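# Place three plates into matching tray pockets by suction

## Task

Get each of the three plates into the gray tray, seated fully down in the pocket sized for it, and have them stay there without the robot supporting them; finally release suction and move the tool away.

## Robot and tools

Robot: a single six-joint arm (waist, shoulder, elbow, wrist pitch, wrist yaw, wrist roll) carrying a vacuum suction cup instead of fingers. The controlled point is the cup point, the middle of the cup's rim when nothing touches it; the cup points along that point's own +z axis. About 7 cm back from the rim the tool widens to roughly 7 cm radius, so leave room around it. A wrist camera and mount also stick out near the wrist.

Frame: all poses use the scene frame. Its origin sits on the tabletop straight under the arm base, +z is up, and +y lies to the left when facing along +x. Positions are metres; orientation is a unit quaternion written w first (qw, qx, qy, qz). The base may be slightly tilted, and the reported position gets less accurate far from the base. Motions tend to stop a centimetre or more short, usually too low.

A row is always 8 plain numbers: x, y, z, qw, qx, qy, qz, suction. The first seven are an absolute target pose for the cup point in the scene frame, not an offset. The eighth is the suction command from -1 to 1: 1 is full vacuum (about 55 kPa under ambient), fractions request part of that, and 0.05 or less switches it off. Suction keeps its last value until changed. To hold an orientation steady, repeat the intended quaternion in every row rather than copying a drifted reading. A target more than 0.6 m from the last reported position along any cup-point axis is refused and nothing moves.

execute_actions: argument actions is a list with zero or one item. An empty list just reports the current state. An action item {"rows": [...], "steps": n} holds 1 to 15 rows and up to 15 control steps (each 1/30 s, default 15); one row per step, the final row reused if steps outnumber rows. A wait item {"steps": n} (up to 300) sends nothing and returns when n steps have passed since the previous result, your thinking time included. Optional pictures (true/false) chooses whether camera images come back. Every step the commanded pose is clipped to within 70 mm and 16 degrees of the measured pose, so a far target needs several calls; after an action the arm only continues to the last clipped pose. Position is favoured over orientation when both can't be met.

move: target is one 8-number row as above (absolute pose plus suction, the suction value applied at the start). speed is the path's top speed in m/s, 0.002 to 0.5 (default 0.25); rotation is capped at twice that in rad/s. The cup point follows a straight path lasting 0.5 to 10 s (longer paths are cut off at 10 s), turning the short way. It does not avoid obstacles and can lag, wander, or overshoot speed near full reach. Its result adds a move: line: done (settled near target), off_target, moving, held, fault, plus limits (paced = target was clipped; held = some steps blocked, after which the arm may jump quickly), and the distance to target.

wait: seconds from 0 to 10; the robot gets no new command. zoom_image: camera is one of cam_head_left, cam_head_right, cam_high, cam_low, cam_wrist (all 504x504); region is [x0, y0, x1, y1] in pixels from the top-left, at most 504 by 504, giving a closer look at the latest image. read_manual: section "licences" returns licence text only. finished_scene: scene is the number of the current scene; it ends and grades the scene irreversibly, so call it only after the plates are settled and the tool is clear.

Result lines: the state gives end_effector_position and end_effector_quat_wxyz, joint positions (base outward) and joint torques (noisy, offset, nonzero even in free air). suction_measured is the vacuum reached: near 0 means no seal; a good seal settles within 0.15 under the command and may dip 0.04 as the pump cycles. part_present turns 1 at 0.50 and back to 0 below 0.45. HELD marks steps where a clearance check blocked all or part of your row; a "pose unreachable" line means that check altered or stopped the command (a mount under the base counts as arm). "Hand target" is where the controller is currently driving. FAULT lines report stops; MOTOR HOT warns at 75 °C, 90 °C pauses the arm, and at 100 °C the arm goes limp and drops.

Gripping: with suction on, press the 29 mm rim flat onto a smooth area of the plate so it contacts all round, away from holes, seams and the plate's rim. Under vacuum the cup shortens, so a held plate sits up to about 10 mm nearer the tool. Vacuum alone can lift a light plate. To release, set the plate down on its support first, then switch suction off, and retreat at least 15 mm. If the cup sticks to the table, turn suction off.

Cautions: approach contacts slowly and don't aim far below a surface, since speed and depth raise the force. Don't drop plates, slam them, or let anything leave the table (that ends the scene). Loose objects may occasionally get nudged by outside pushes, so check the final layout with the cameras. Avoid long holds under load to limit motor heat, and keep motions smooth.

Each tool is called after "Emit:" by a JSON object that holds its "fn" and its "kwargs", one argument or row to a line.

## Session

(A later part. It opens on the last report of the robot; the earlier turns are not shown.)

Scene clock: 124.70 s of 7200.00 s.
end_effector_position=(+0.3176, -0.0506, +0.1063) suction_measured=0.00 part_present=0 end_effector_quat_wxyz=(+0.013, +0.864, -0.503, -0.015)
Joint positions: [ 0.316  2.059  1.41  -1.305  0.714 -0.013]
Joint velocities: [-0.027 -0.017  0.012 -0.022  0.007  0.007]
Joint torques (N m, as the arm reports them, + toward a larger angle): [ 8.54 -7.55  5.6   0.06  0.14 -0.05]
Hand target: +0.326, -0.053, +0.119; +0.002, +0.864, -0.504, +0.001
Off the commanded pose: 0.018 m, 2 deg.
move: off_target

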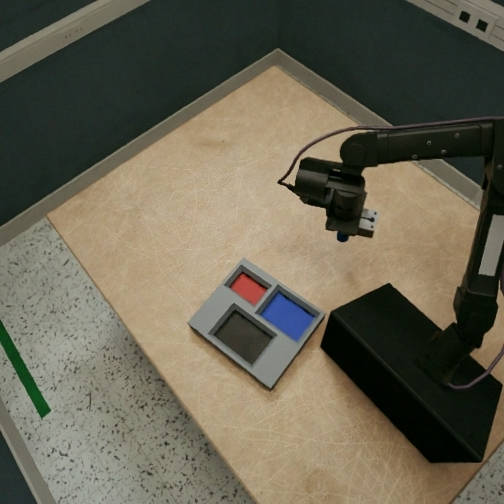

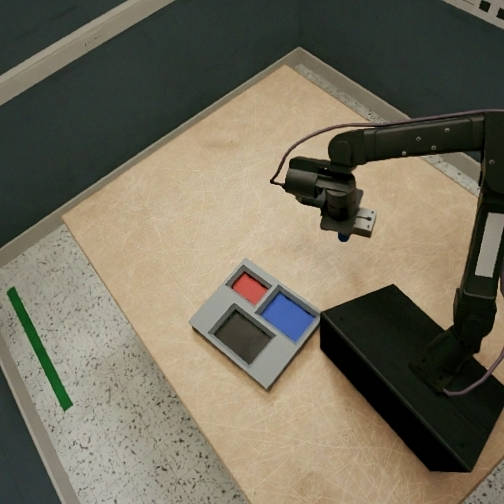

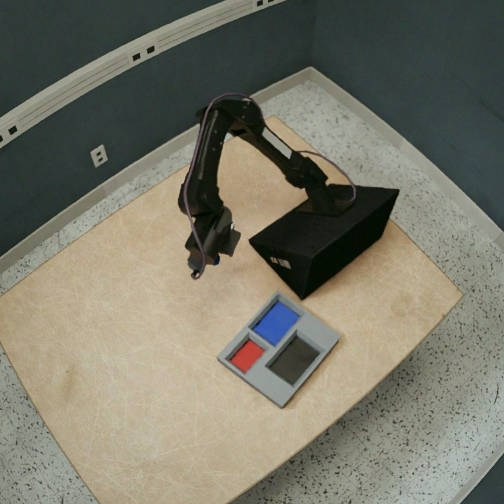

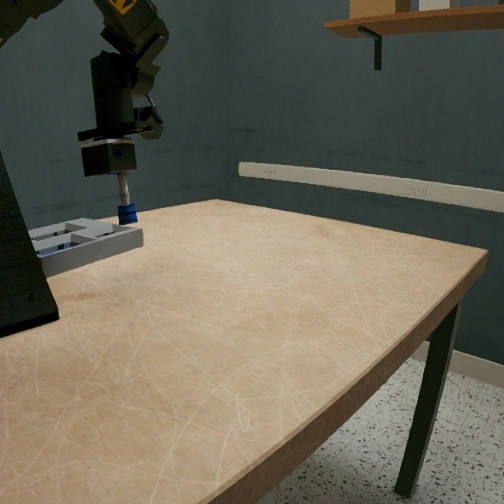

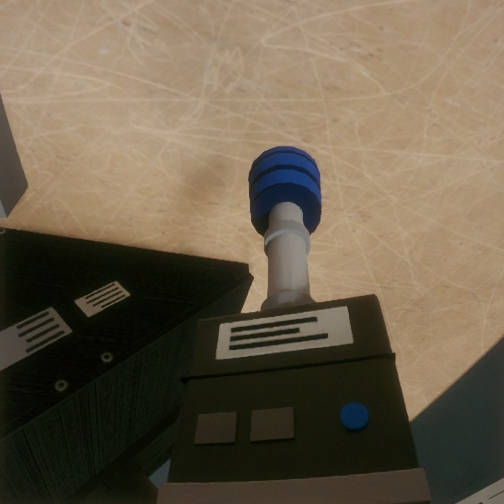

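Emit:
{"fn": "move", "kwargs": {
  "target": [0.32,0.27,0.075,0,0.857,-0.515,0,0]
}}

Emit:
{"fn": "move", "kwargs": {
  "target": [0.32,0.27,-0.008,-0.008,0.857,-0.515,0.008,0],
  "speed": 0.05
}}

Emit:
{"fn": "move", "kwargs": {
  "target": [0.315,0.265,0.085,0,0.857,-0.515,0,0],
  "speed": 0.15
}}

Emit:
{"fn": "move", "kwargs": {
  "target": [0.285,0.155,0.07,0,0.857,-0.515,0,0]
}}

Emit:
{"fn": "move", "kwargs": {
  "target": [0.28,0.156,-0.01,-0.005,0.857,-0.515,0.008,0],
  "speed": 0.05
}}

Emit:
{"fn": "move", "kwargs": {
  "target": [0.29,0.155,0.085,0,0.857,-0.515,0,0],
  "speed": 0.15
}}

Emit:
{"fn": "move", "kwargs": {
  "target": [0.33,-0.08,0.13,0,0.8,-0.6,0,0]
}}

Scene clock: 132.37 s of 7200.00 s.
end_effector_position=(+0.3239, +0.2667, +0.0695) suction_measured=0.00 part_present=0 end_effector_quat_wxyz=(+0.005, +0.857, -0.514, -0.004)
Joint positions: [ 0.738  3.102  2.295 -1.387  0.522  0.454]
Joint velocities: [-0.012 -0.007 -0.007 -0.022  0.007 -0.037]
Joint torques (N m, as the arm reports them, + toward a larger angle): [  8.58 -12.61   6.25   0.16  -0.02   0.01]
Hand target: +0.324, +0.272, +0.077; -0.002, +0.858, -0.514, -0.001
Off the commanded pose: 0.008 m, 1 deg.
After step 90, 2.50 s passed at rest.
move: done

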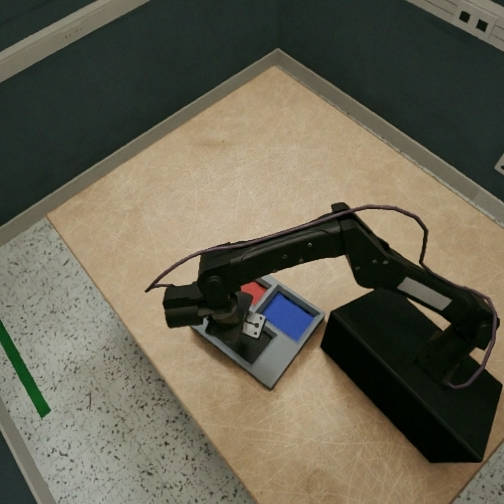

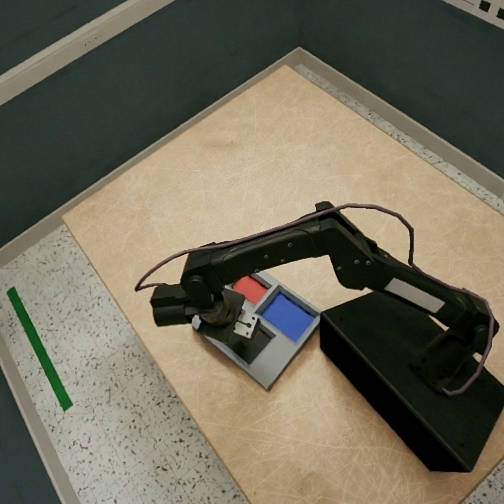

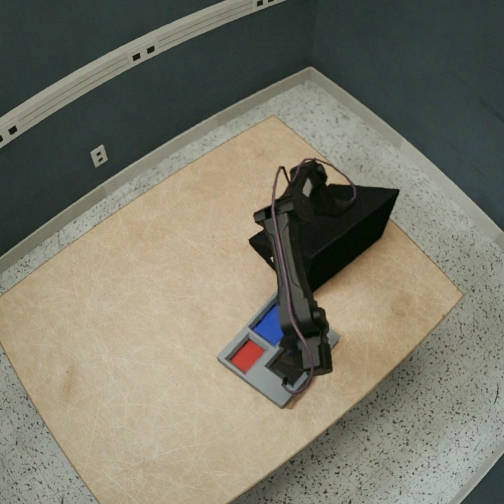

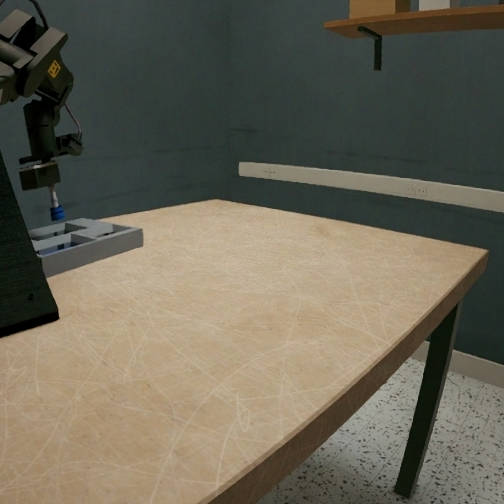

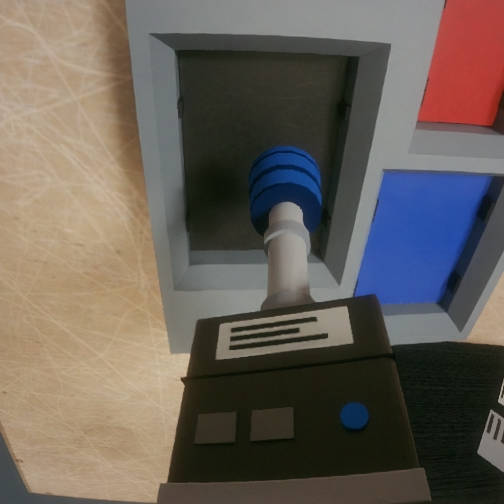

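Scene clock: 134.17 s of 7200.00 s.
end_effector_position=(+0.3158, +0.2632, +0.0070) suction_measured=0.00 part_present=0 end_effector_quat_wxyz=(+0.007, +0.864, -0.503, +0.010)
Joint positions: [ 0.685  3.081  2.02  -1.108  0.58   0.377]
Joint velocities: [-0.012 -0.012 -0.017  0.007 -0.066 -0.022]
Joint torques (N m, as the arm reports them, + toward a larger angle): [  5.51 -11.86   1.77   1.09   0.11  -0.05]
Hand target: +0.320, +0.270, -0.007; -0.006, +0.857, -0.515, +0.008
Off the commanded pose: 0.017 m, 2 deg.
move: off_target

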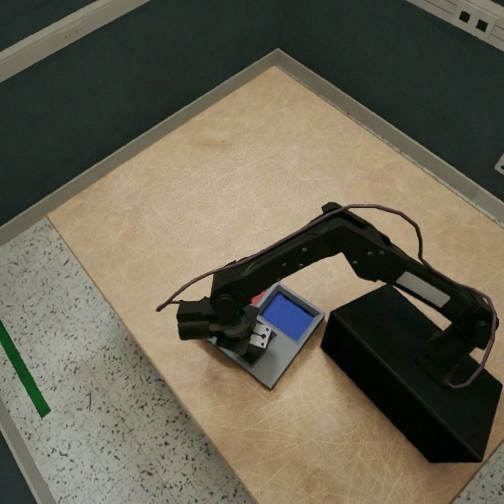

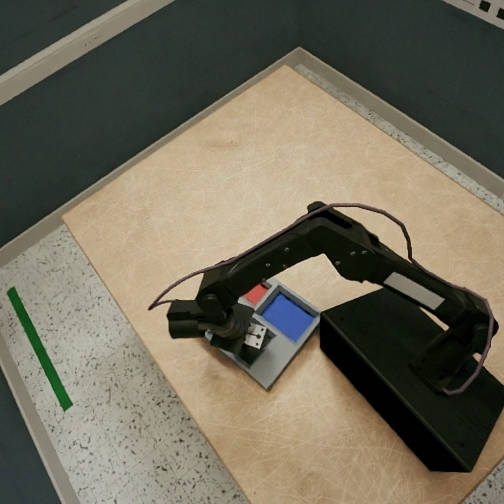

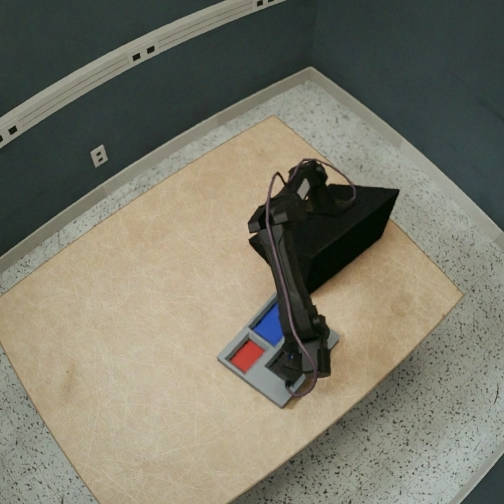

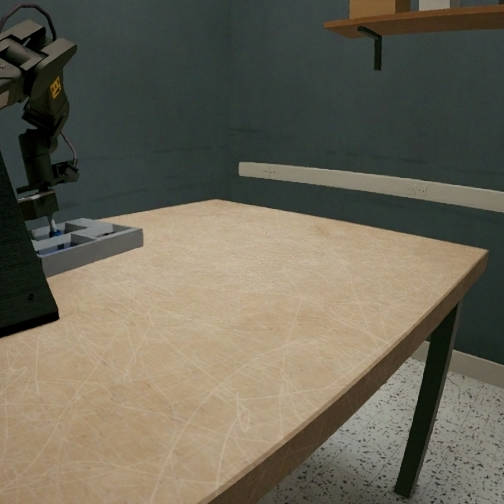

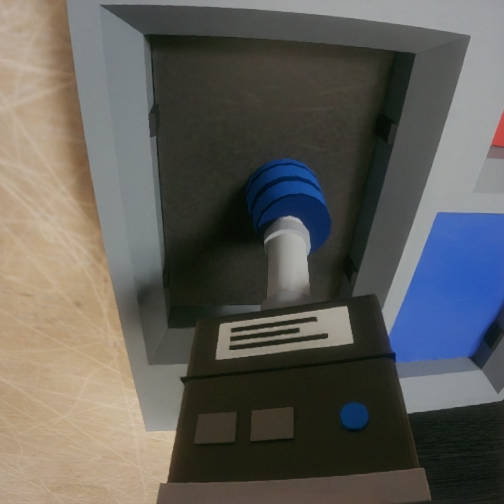

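Scene clock: 135.40 s of 7200.00 s.
end_effector_position=(+0.3089, +0.2590, +0.0673) suction_measured=0.00 part_present=0 end_effector_quat_wxyz=(+0.018, +0.860, -0.511, -0.005)
Joint positions: [ 0.751  3.06   2.195 -1.364  0.515  0.471]
Joint velocities: [-0.002 -0.002 -0.002 -0.066 -0.051 -0.051]
Joint torques (N m, as the arm reports them, + toward a larger angle): [  8.25 -14.68   6.16   0.1    0.     0.05]
Hand target: +0.314, +0.264, +0.085; -0.001, +0.857, -0.515, -0.000
Off the commanded pose: 0.020 m, 2 deg.
move: off_target

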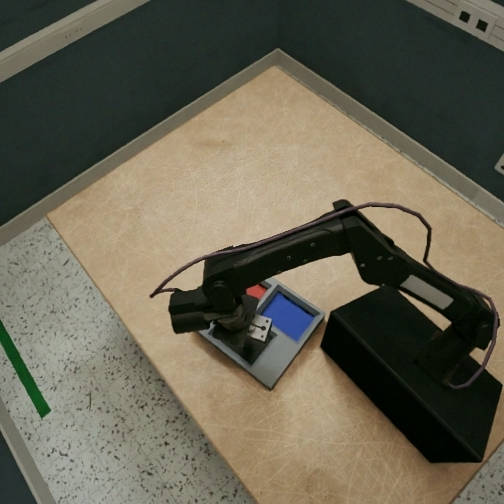

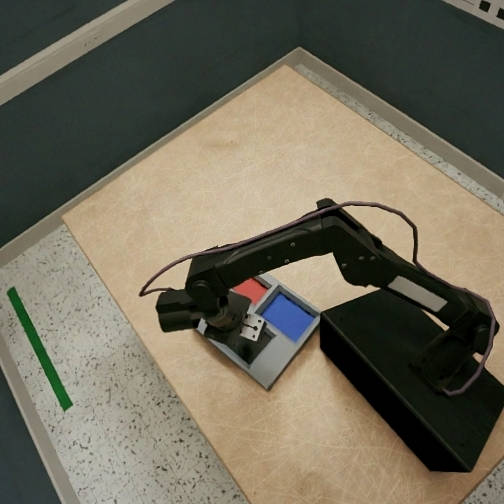

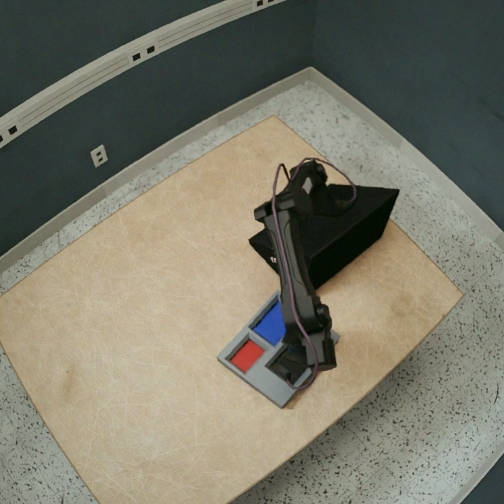

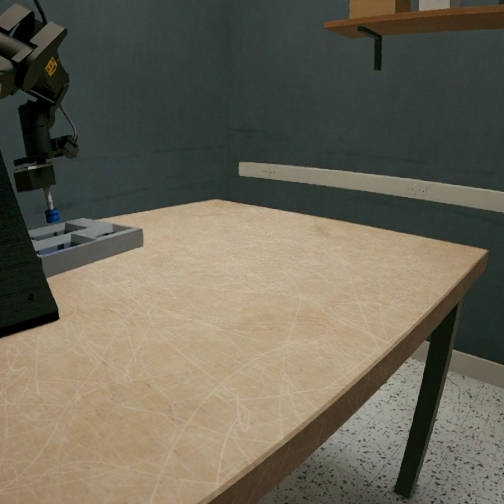

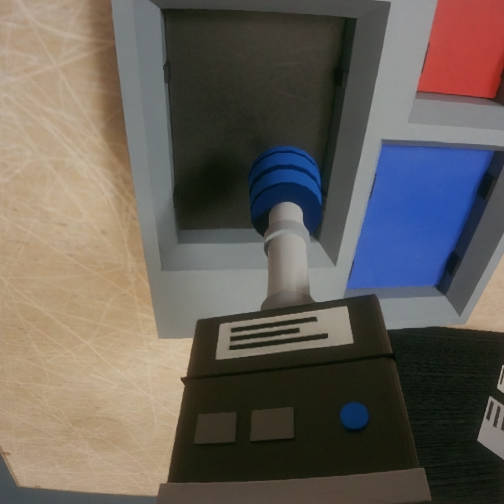

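Scene clock: 136.63 s of 7200.00 s.
end_effector_position=(+0.2788, +0.1545, +0.0625) suction_measured=0.00 part_present=0 end_effector_quat_wxyz=(+0.013, +0.857, -0.516, -0.012)
Joint positions: [ 0.651  2.585  1.492 -1.079  0.558  0.383]
Joint velocities: [-0.027 -0.007  0.012 -0.022 -0.051 -0.051]
Joint torques (N m, as the arm reports them, + toward a larger angle): [  7.51 -11.12   3.3    0.35   0.13  -0.08]
Hand target: +0.284, +0.156, +0.069; +0.001, +0.857, -0.516, +0.000
Off the commanded pose: 0.010 m, 2 deg.
move: done

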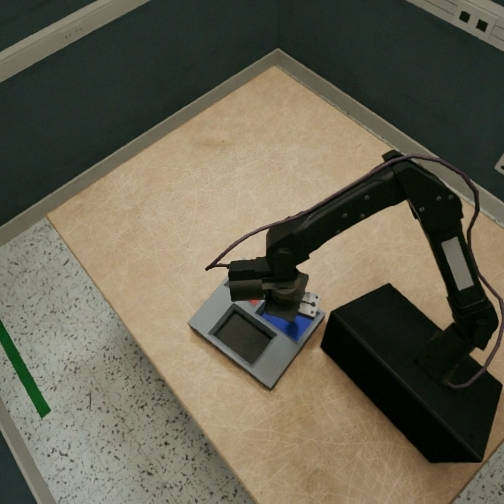

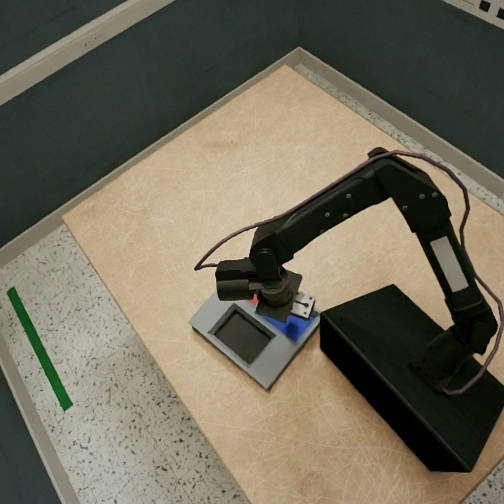

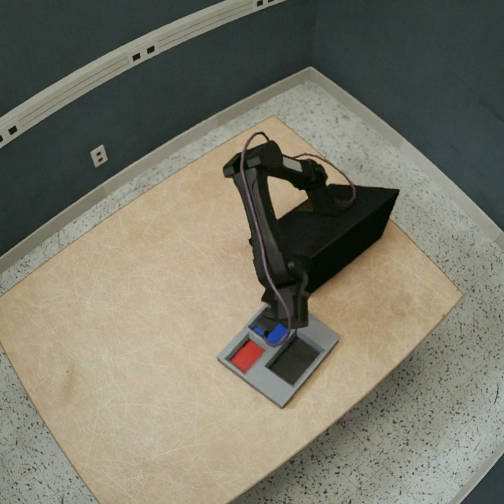

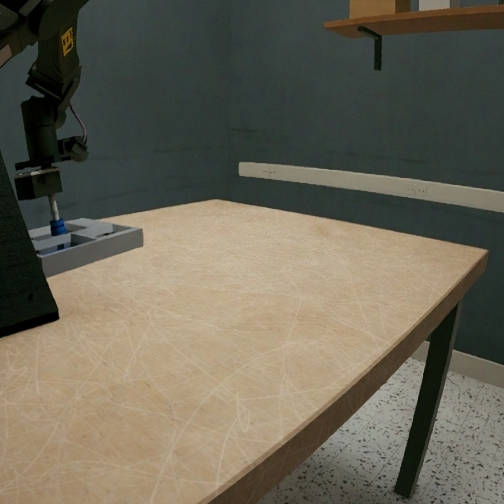

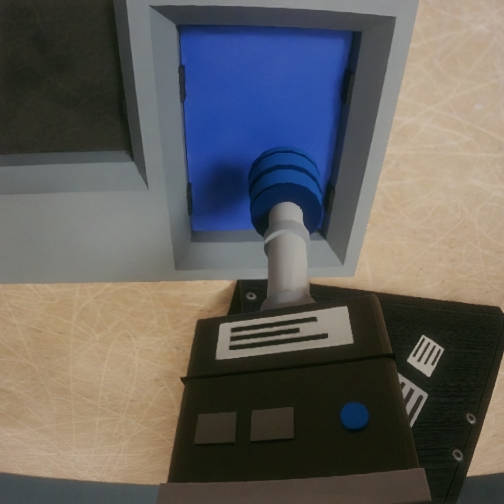

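Scene clock: 138.37 s of 7200.00 s.
end_effector_position=(+0.2796, +0.1510, +0.0066) suction_measured=0.00 part_present=0 end_effector_quat_wxyz=(+0.001, +0.861, -0.508, +0.004)
Joint positions: [ 0.569  2.605  1.316 -0.801  0.629  0.262]
Joint velocities: [-0.027  0.012 -0.012 -0.007 -0.037 -0.066]
Joint torques (N m, as the arm reports them, + toward a larger angle): [ 5.24 -6.24  1.23  1.06  0.18 -0.09]
Hand target: +0.279, +0.156, -0.009; -0.003, +0.857, -0.515, +0.008
Off the commanded pose: 0.017 m, 1 deg.
move: off_target

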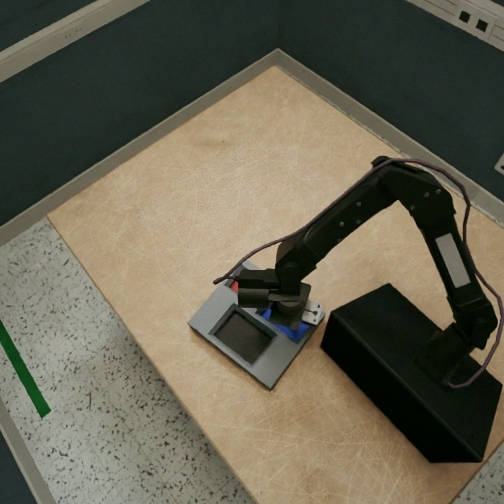

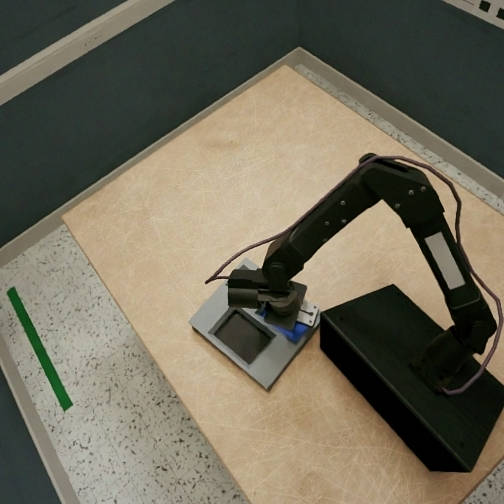

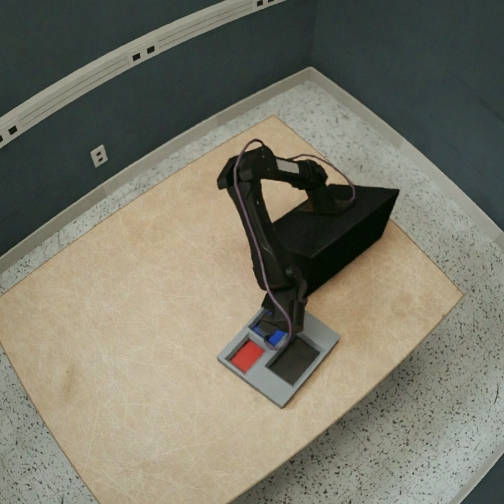

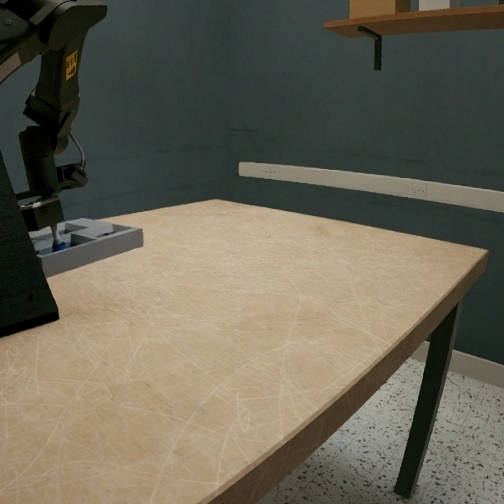

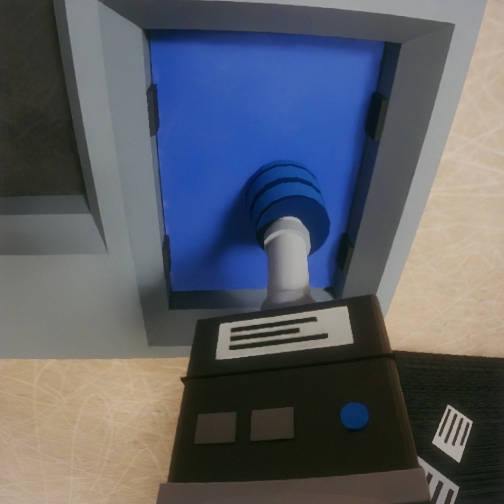

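Scene clock: 139.60 s of 7200.00 s.
end_effector_position=(+0.2829, +0.1493, +0.0705) suction_measured=0.00 part_present=0 end_effector_quat_wxyz=(+0.017, +0.860, -0.511, -0.006)
Joint positions: [ 0.654  2.578  1.517 -1.12   0.569  0.379]
Joint velocities: [-0.007  0.002 -0.017 -0.066 -0.037  0.037]
Joint torques (N m, as the arm reports them, + toward a larger angle): [  8.14 -11.21   5.61   0.11   0.05   0.03]
Hand target: +0.290, +0.154, +0.085; -0.001, +0.857, -0.515, -0.000
Off the commanded pose: 0.017 m, 2 deg.
move: off_target

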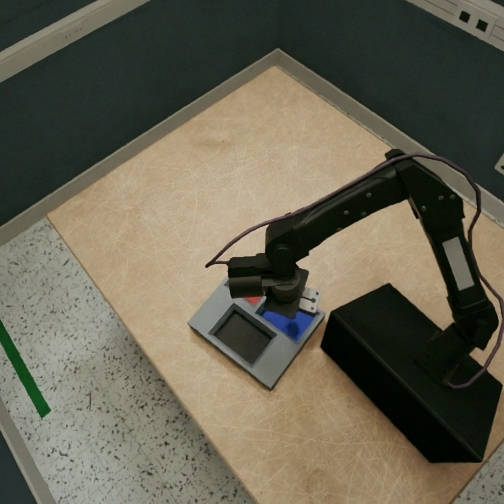

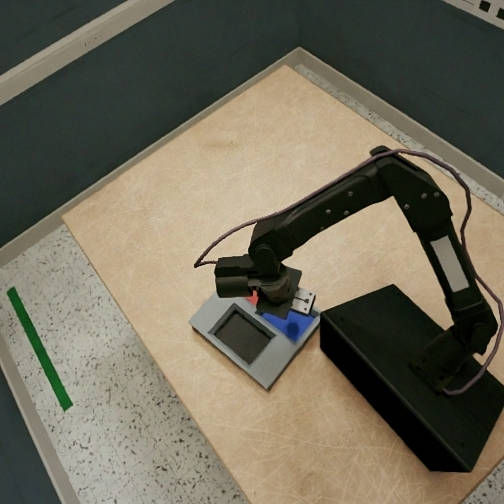

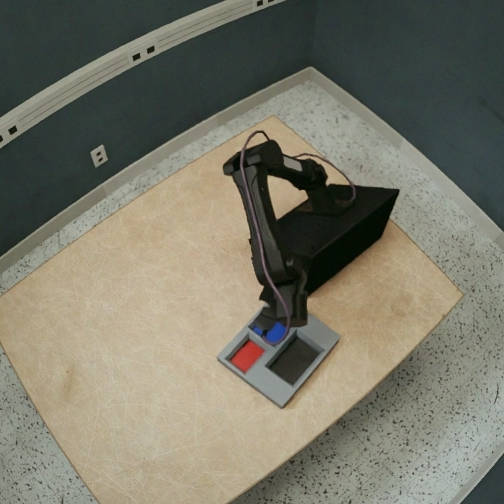

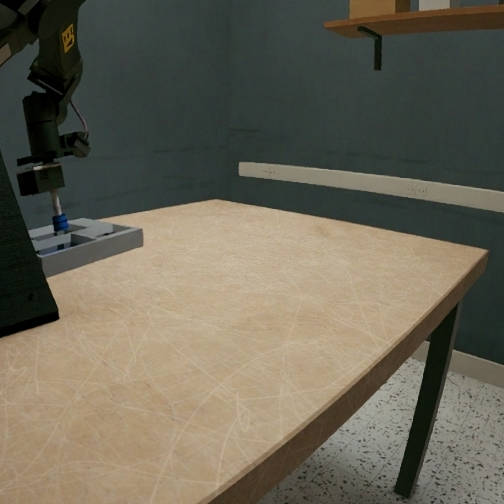

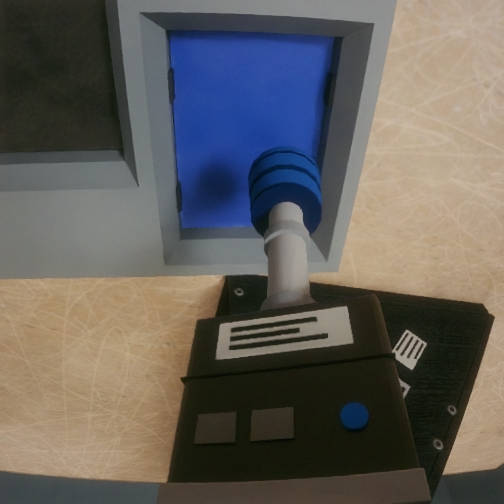

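Scene clock: 141.17 s of 7200.00 s.
end_effector_position=(+0.3196, -0.0804, +0.1176) suction_measured=0.00 part_present=0 end_effector_quat_wxyz=(+0.011, +0.799, -0.602, -0.013)
Joint positions: [ 0.277  1.996  1.447 -1.365  0.725  0.171]
Joint velocities: [-0.002 -0.012  0.002  0.022 -0.037 -0.051]
Joint torques (N m, as the arm reports them, + toward a larger angle): [ 8.35 -7.32  5.01  0.13  0.14  0.03]
Hand target: +0.325, -0.083, +0.128; +0.002, +0.800, -0.601, +0.001
Off the commanded pose: 0.016 m, 2 deg.
move: off_target

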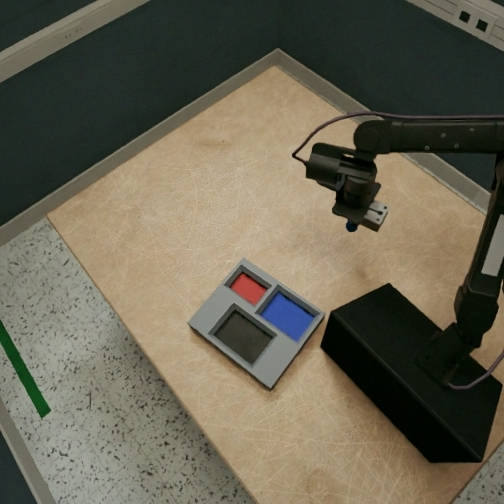

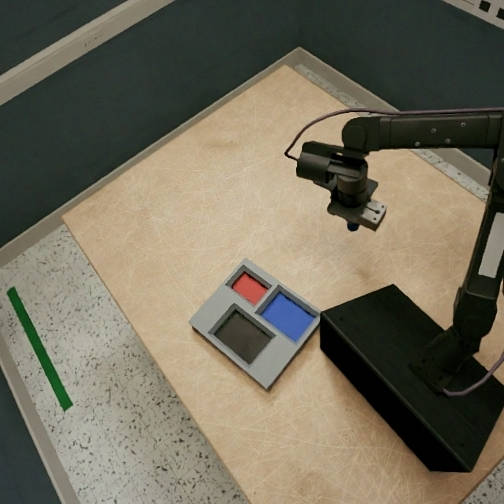

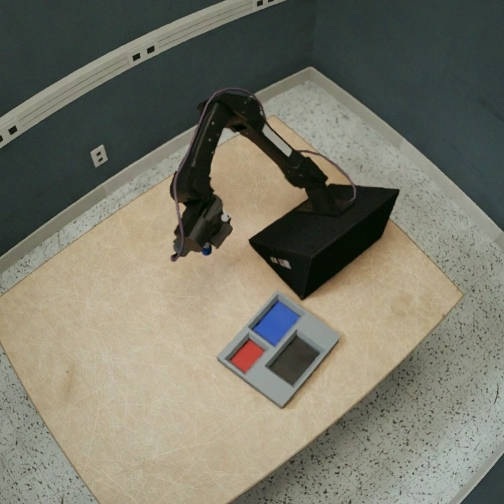

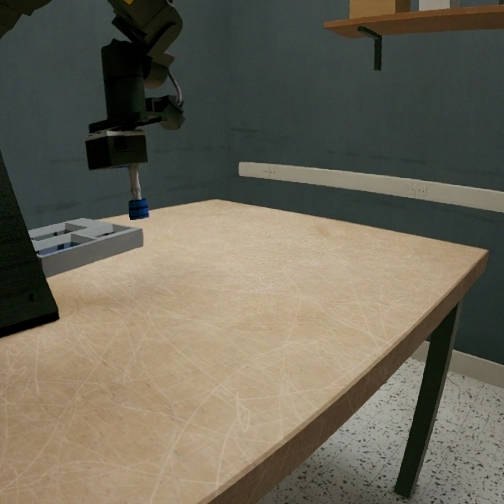

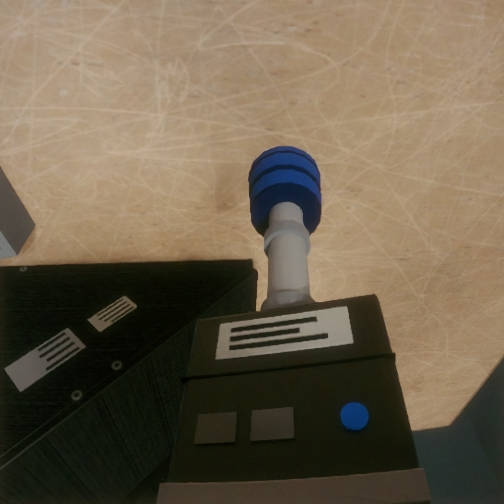

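Emit:
{"fn": "finished_scene", "kwargs": {
  "scene": 1
}}

The scene is finished: the task was done.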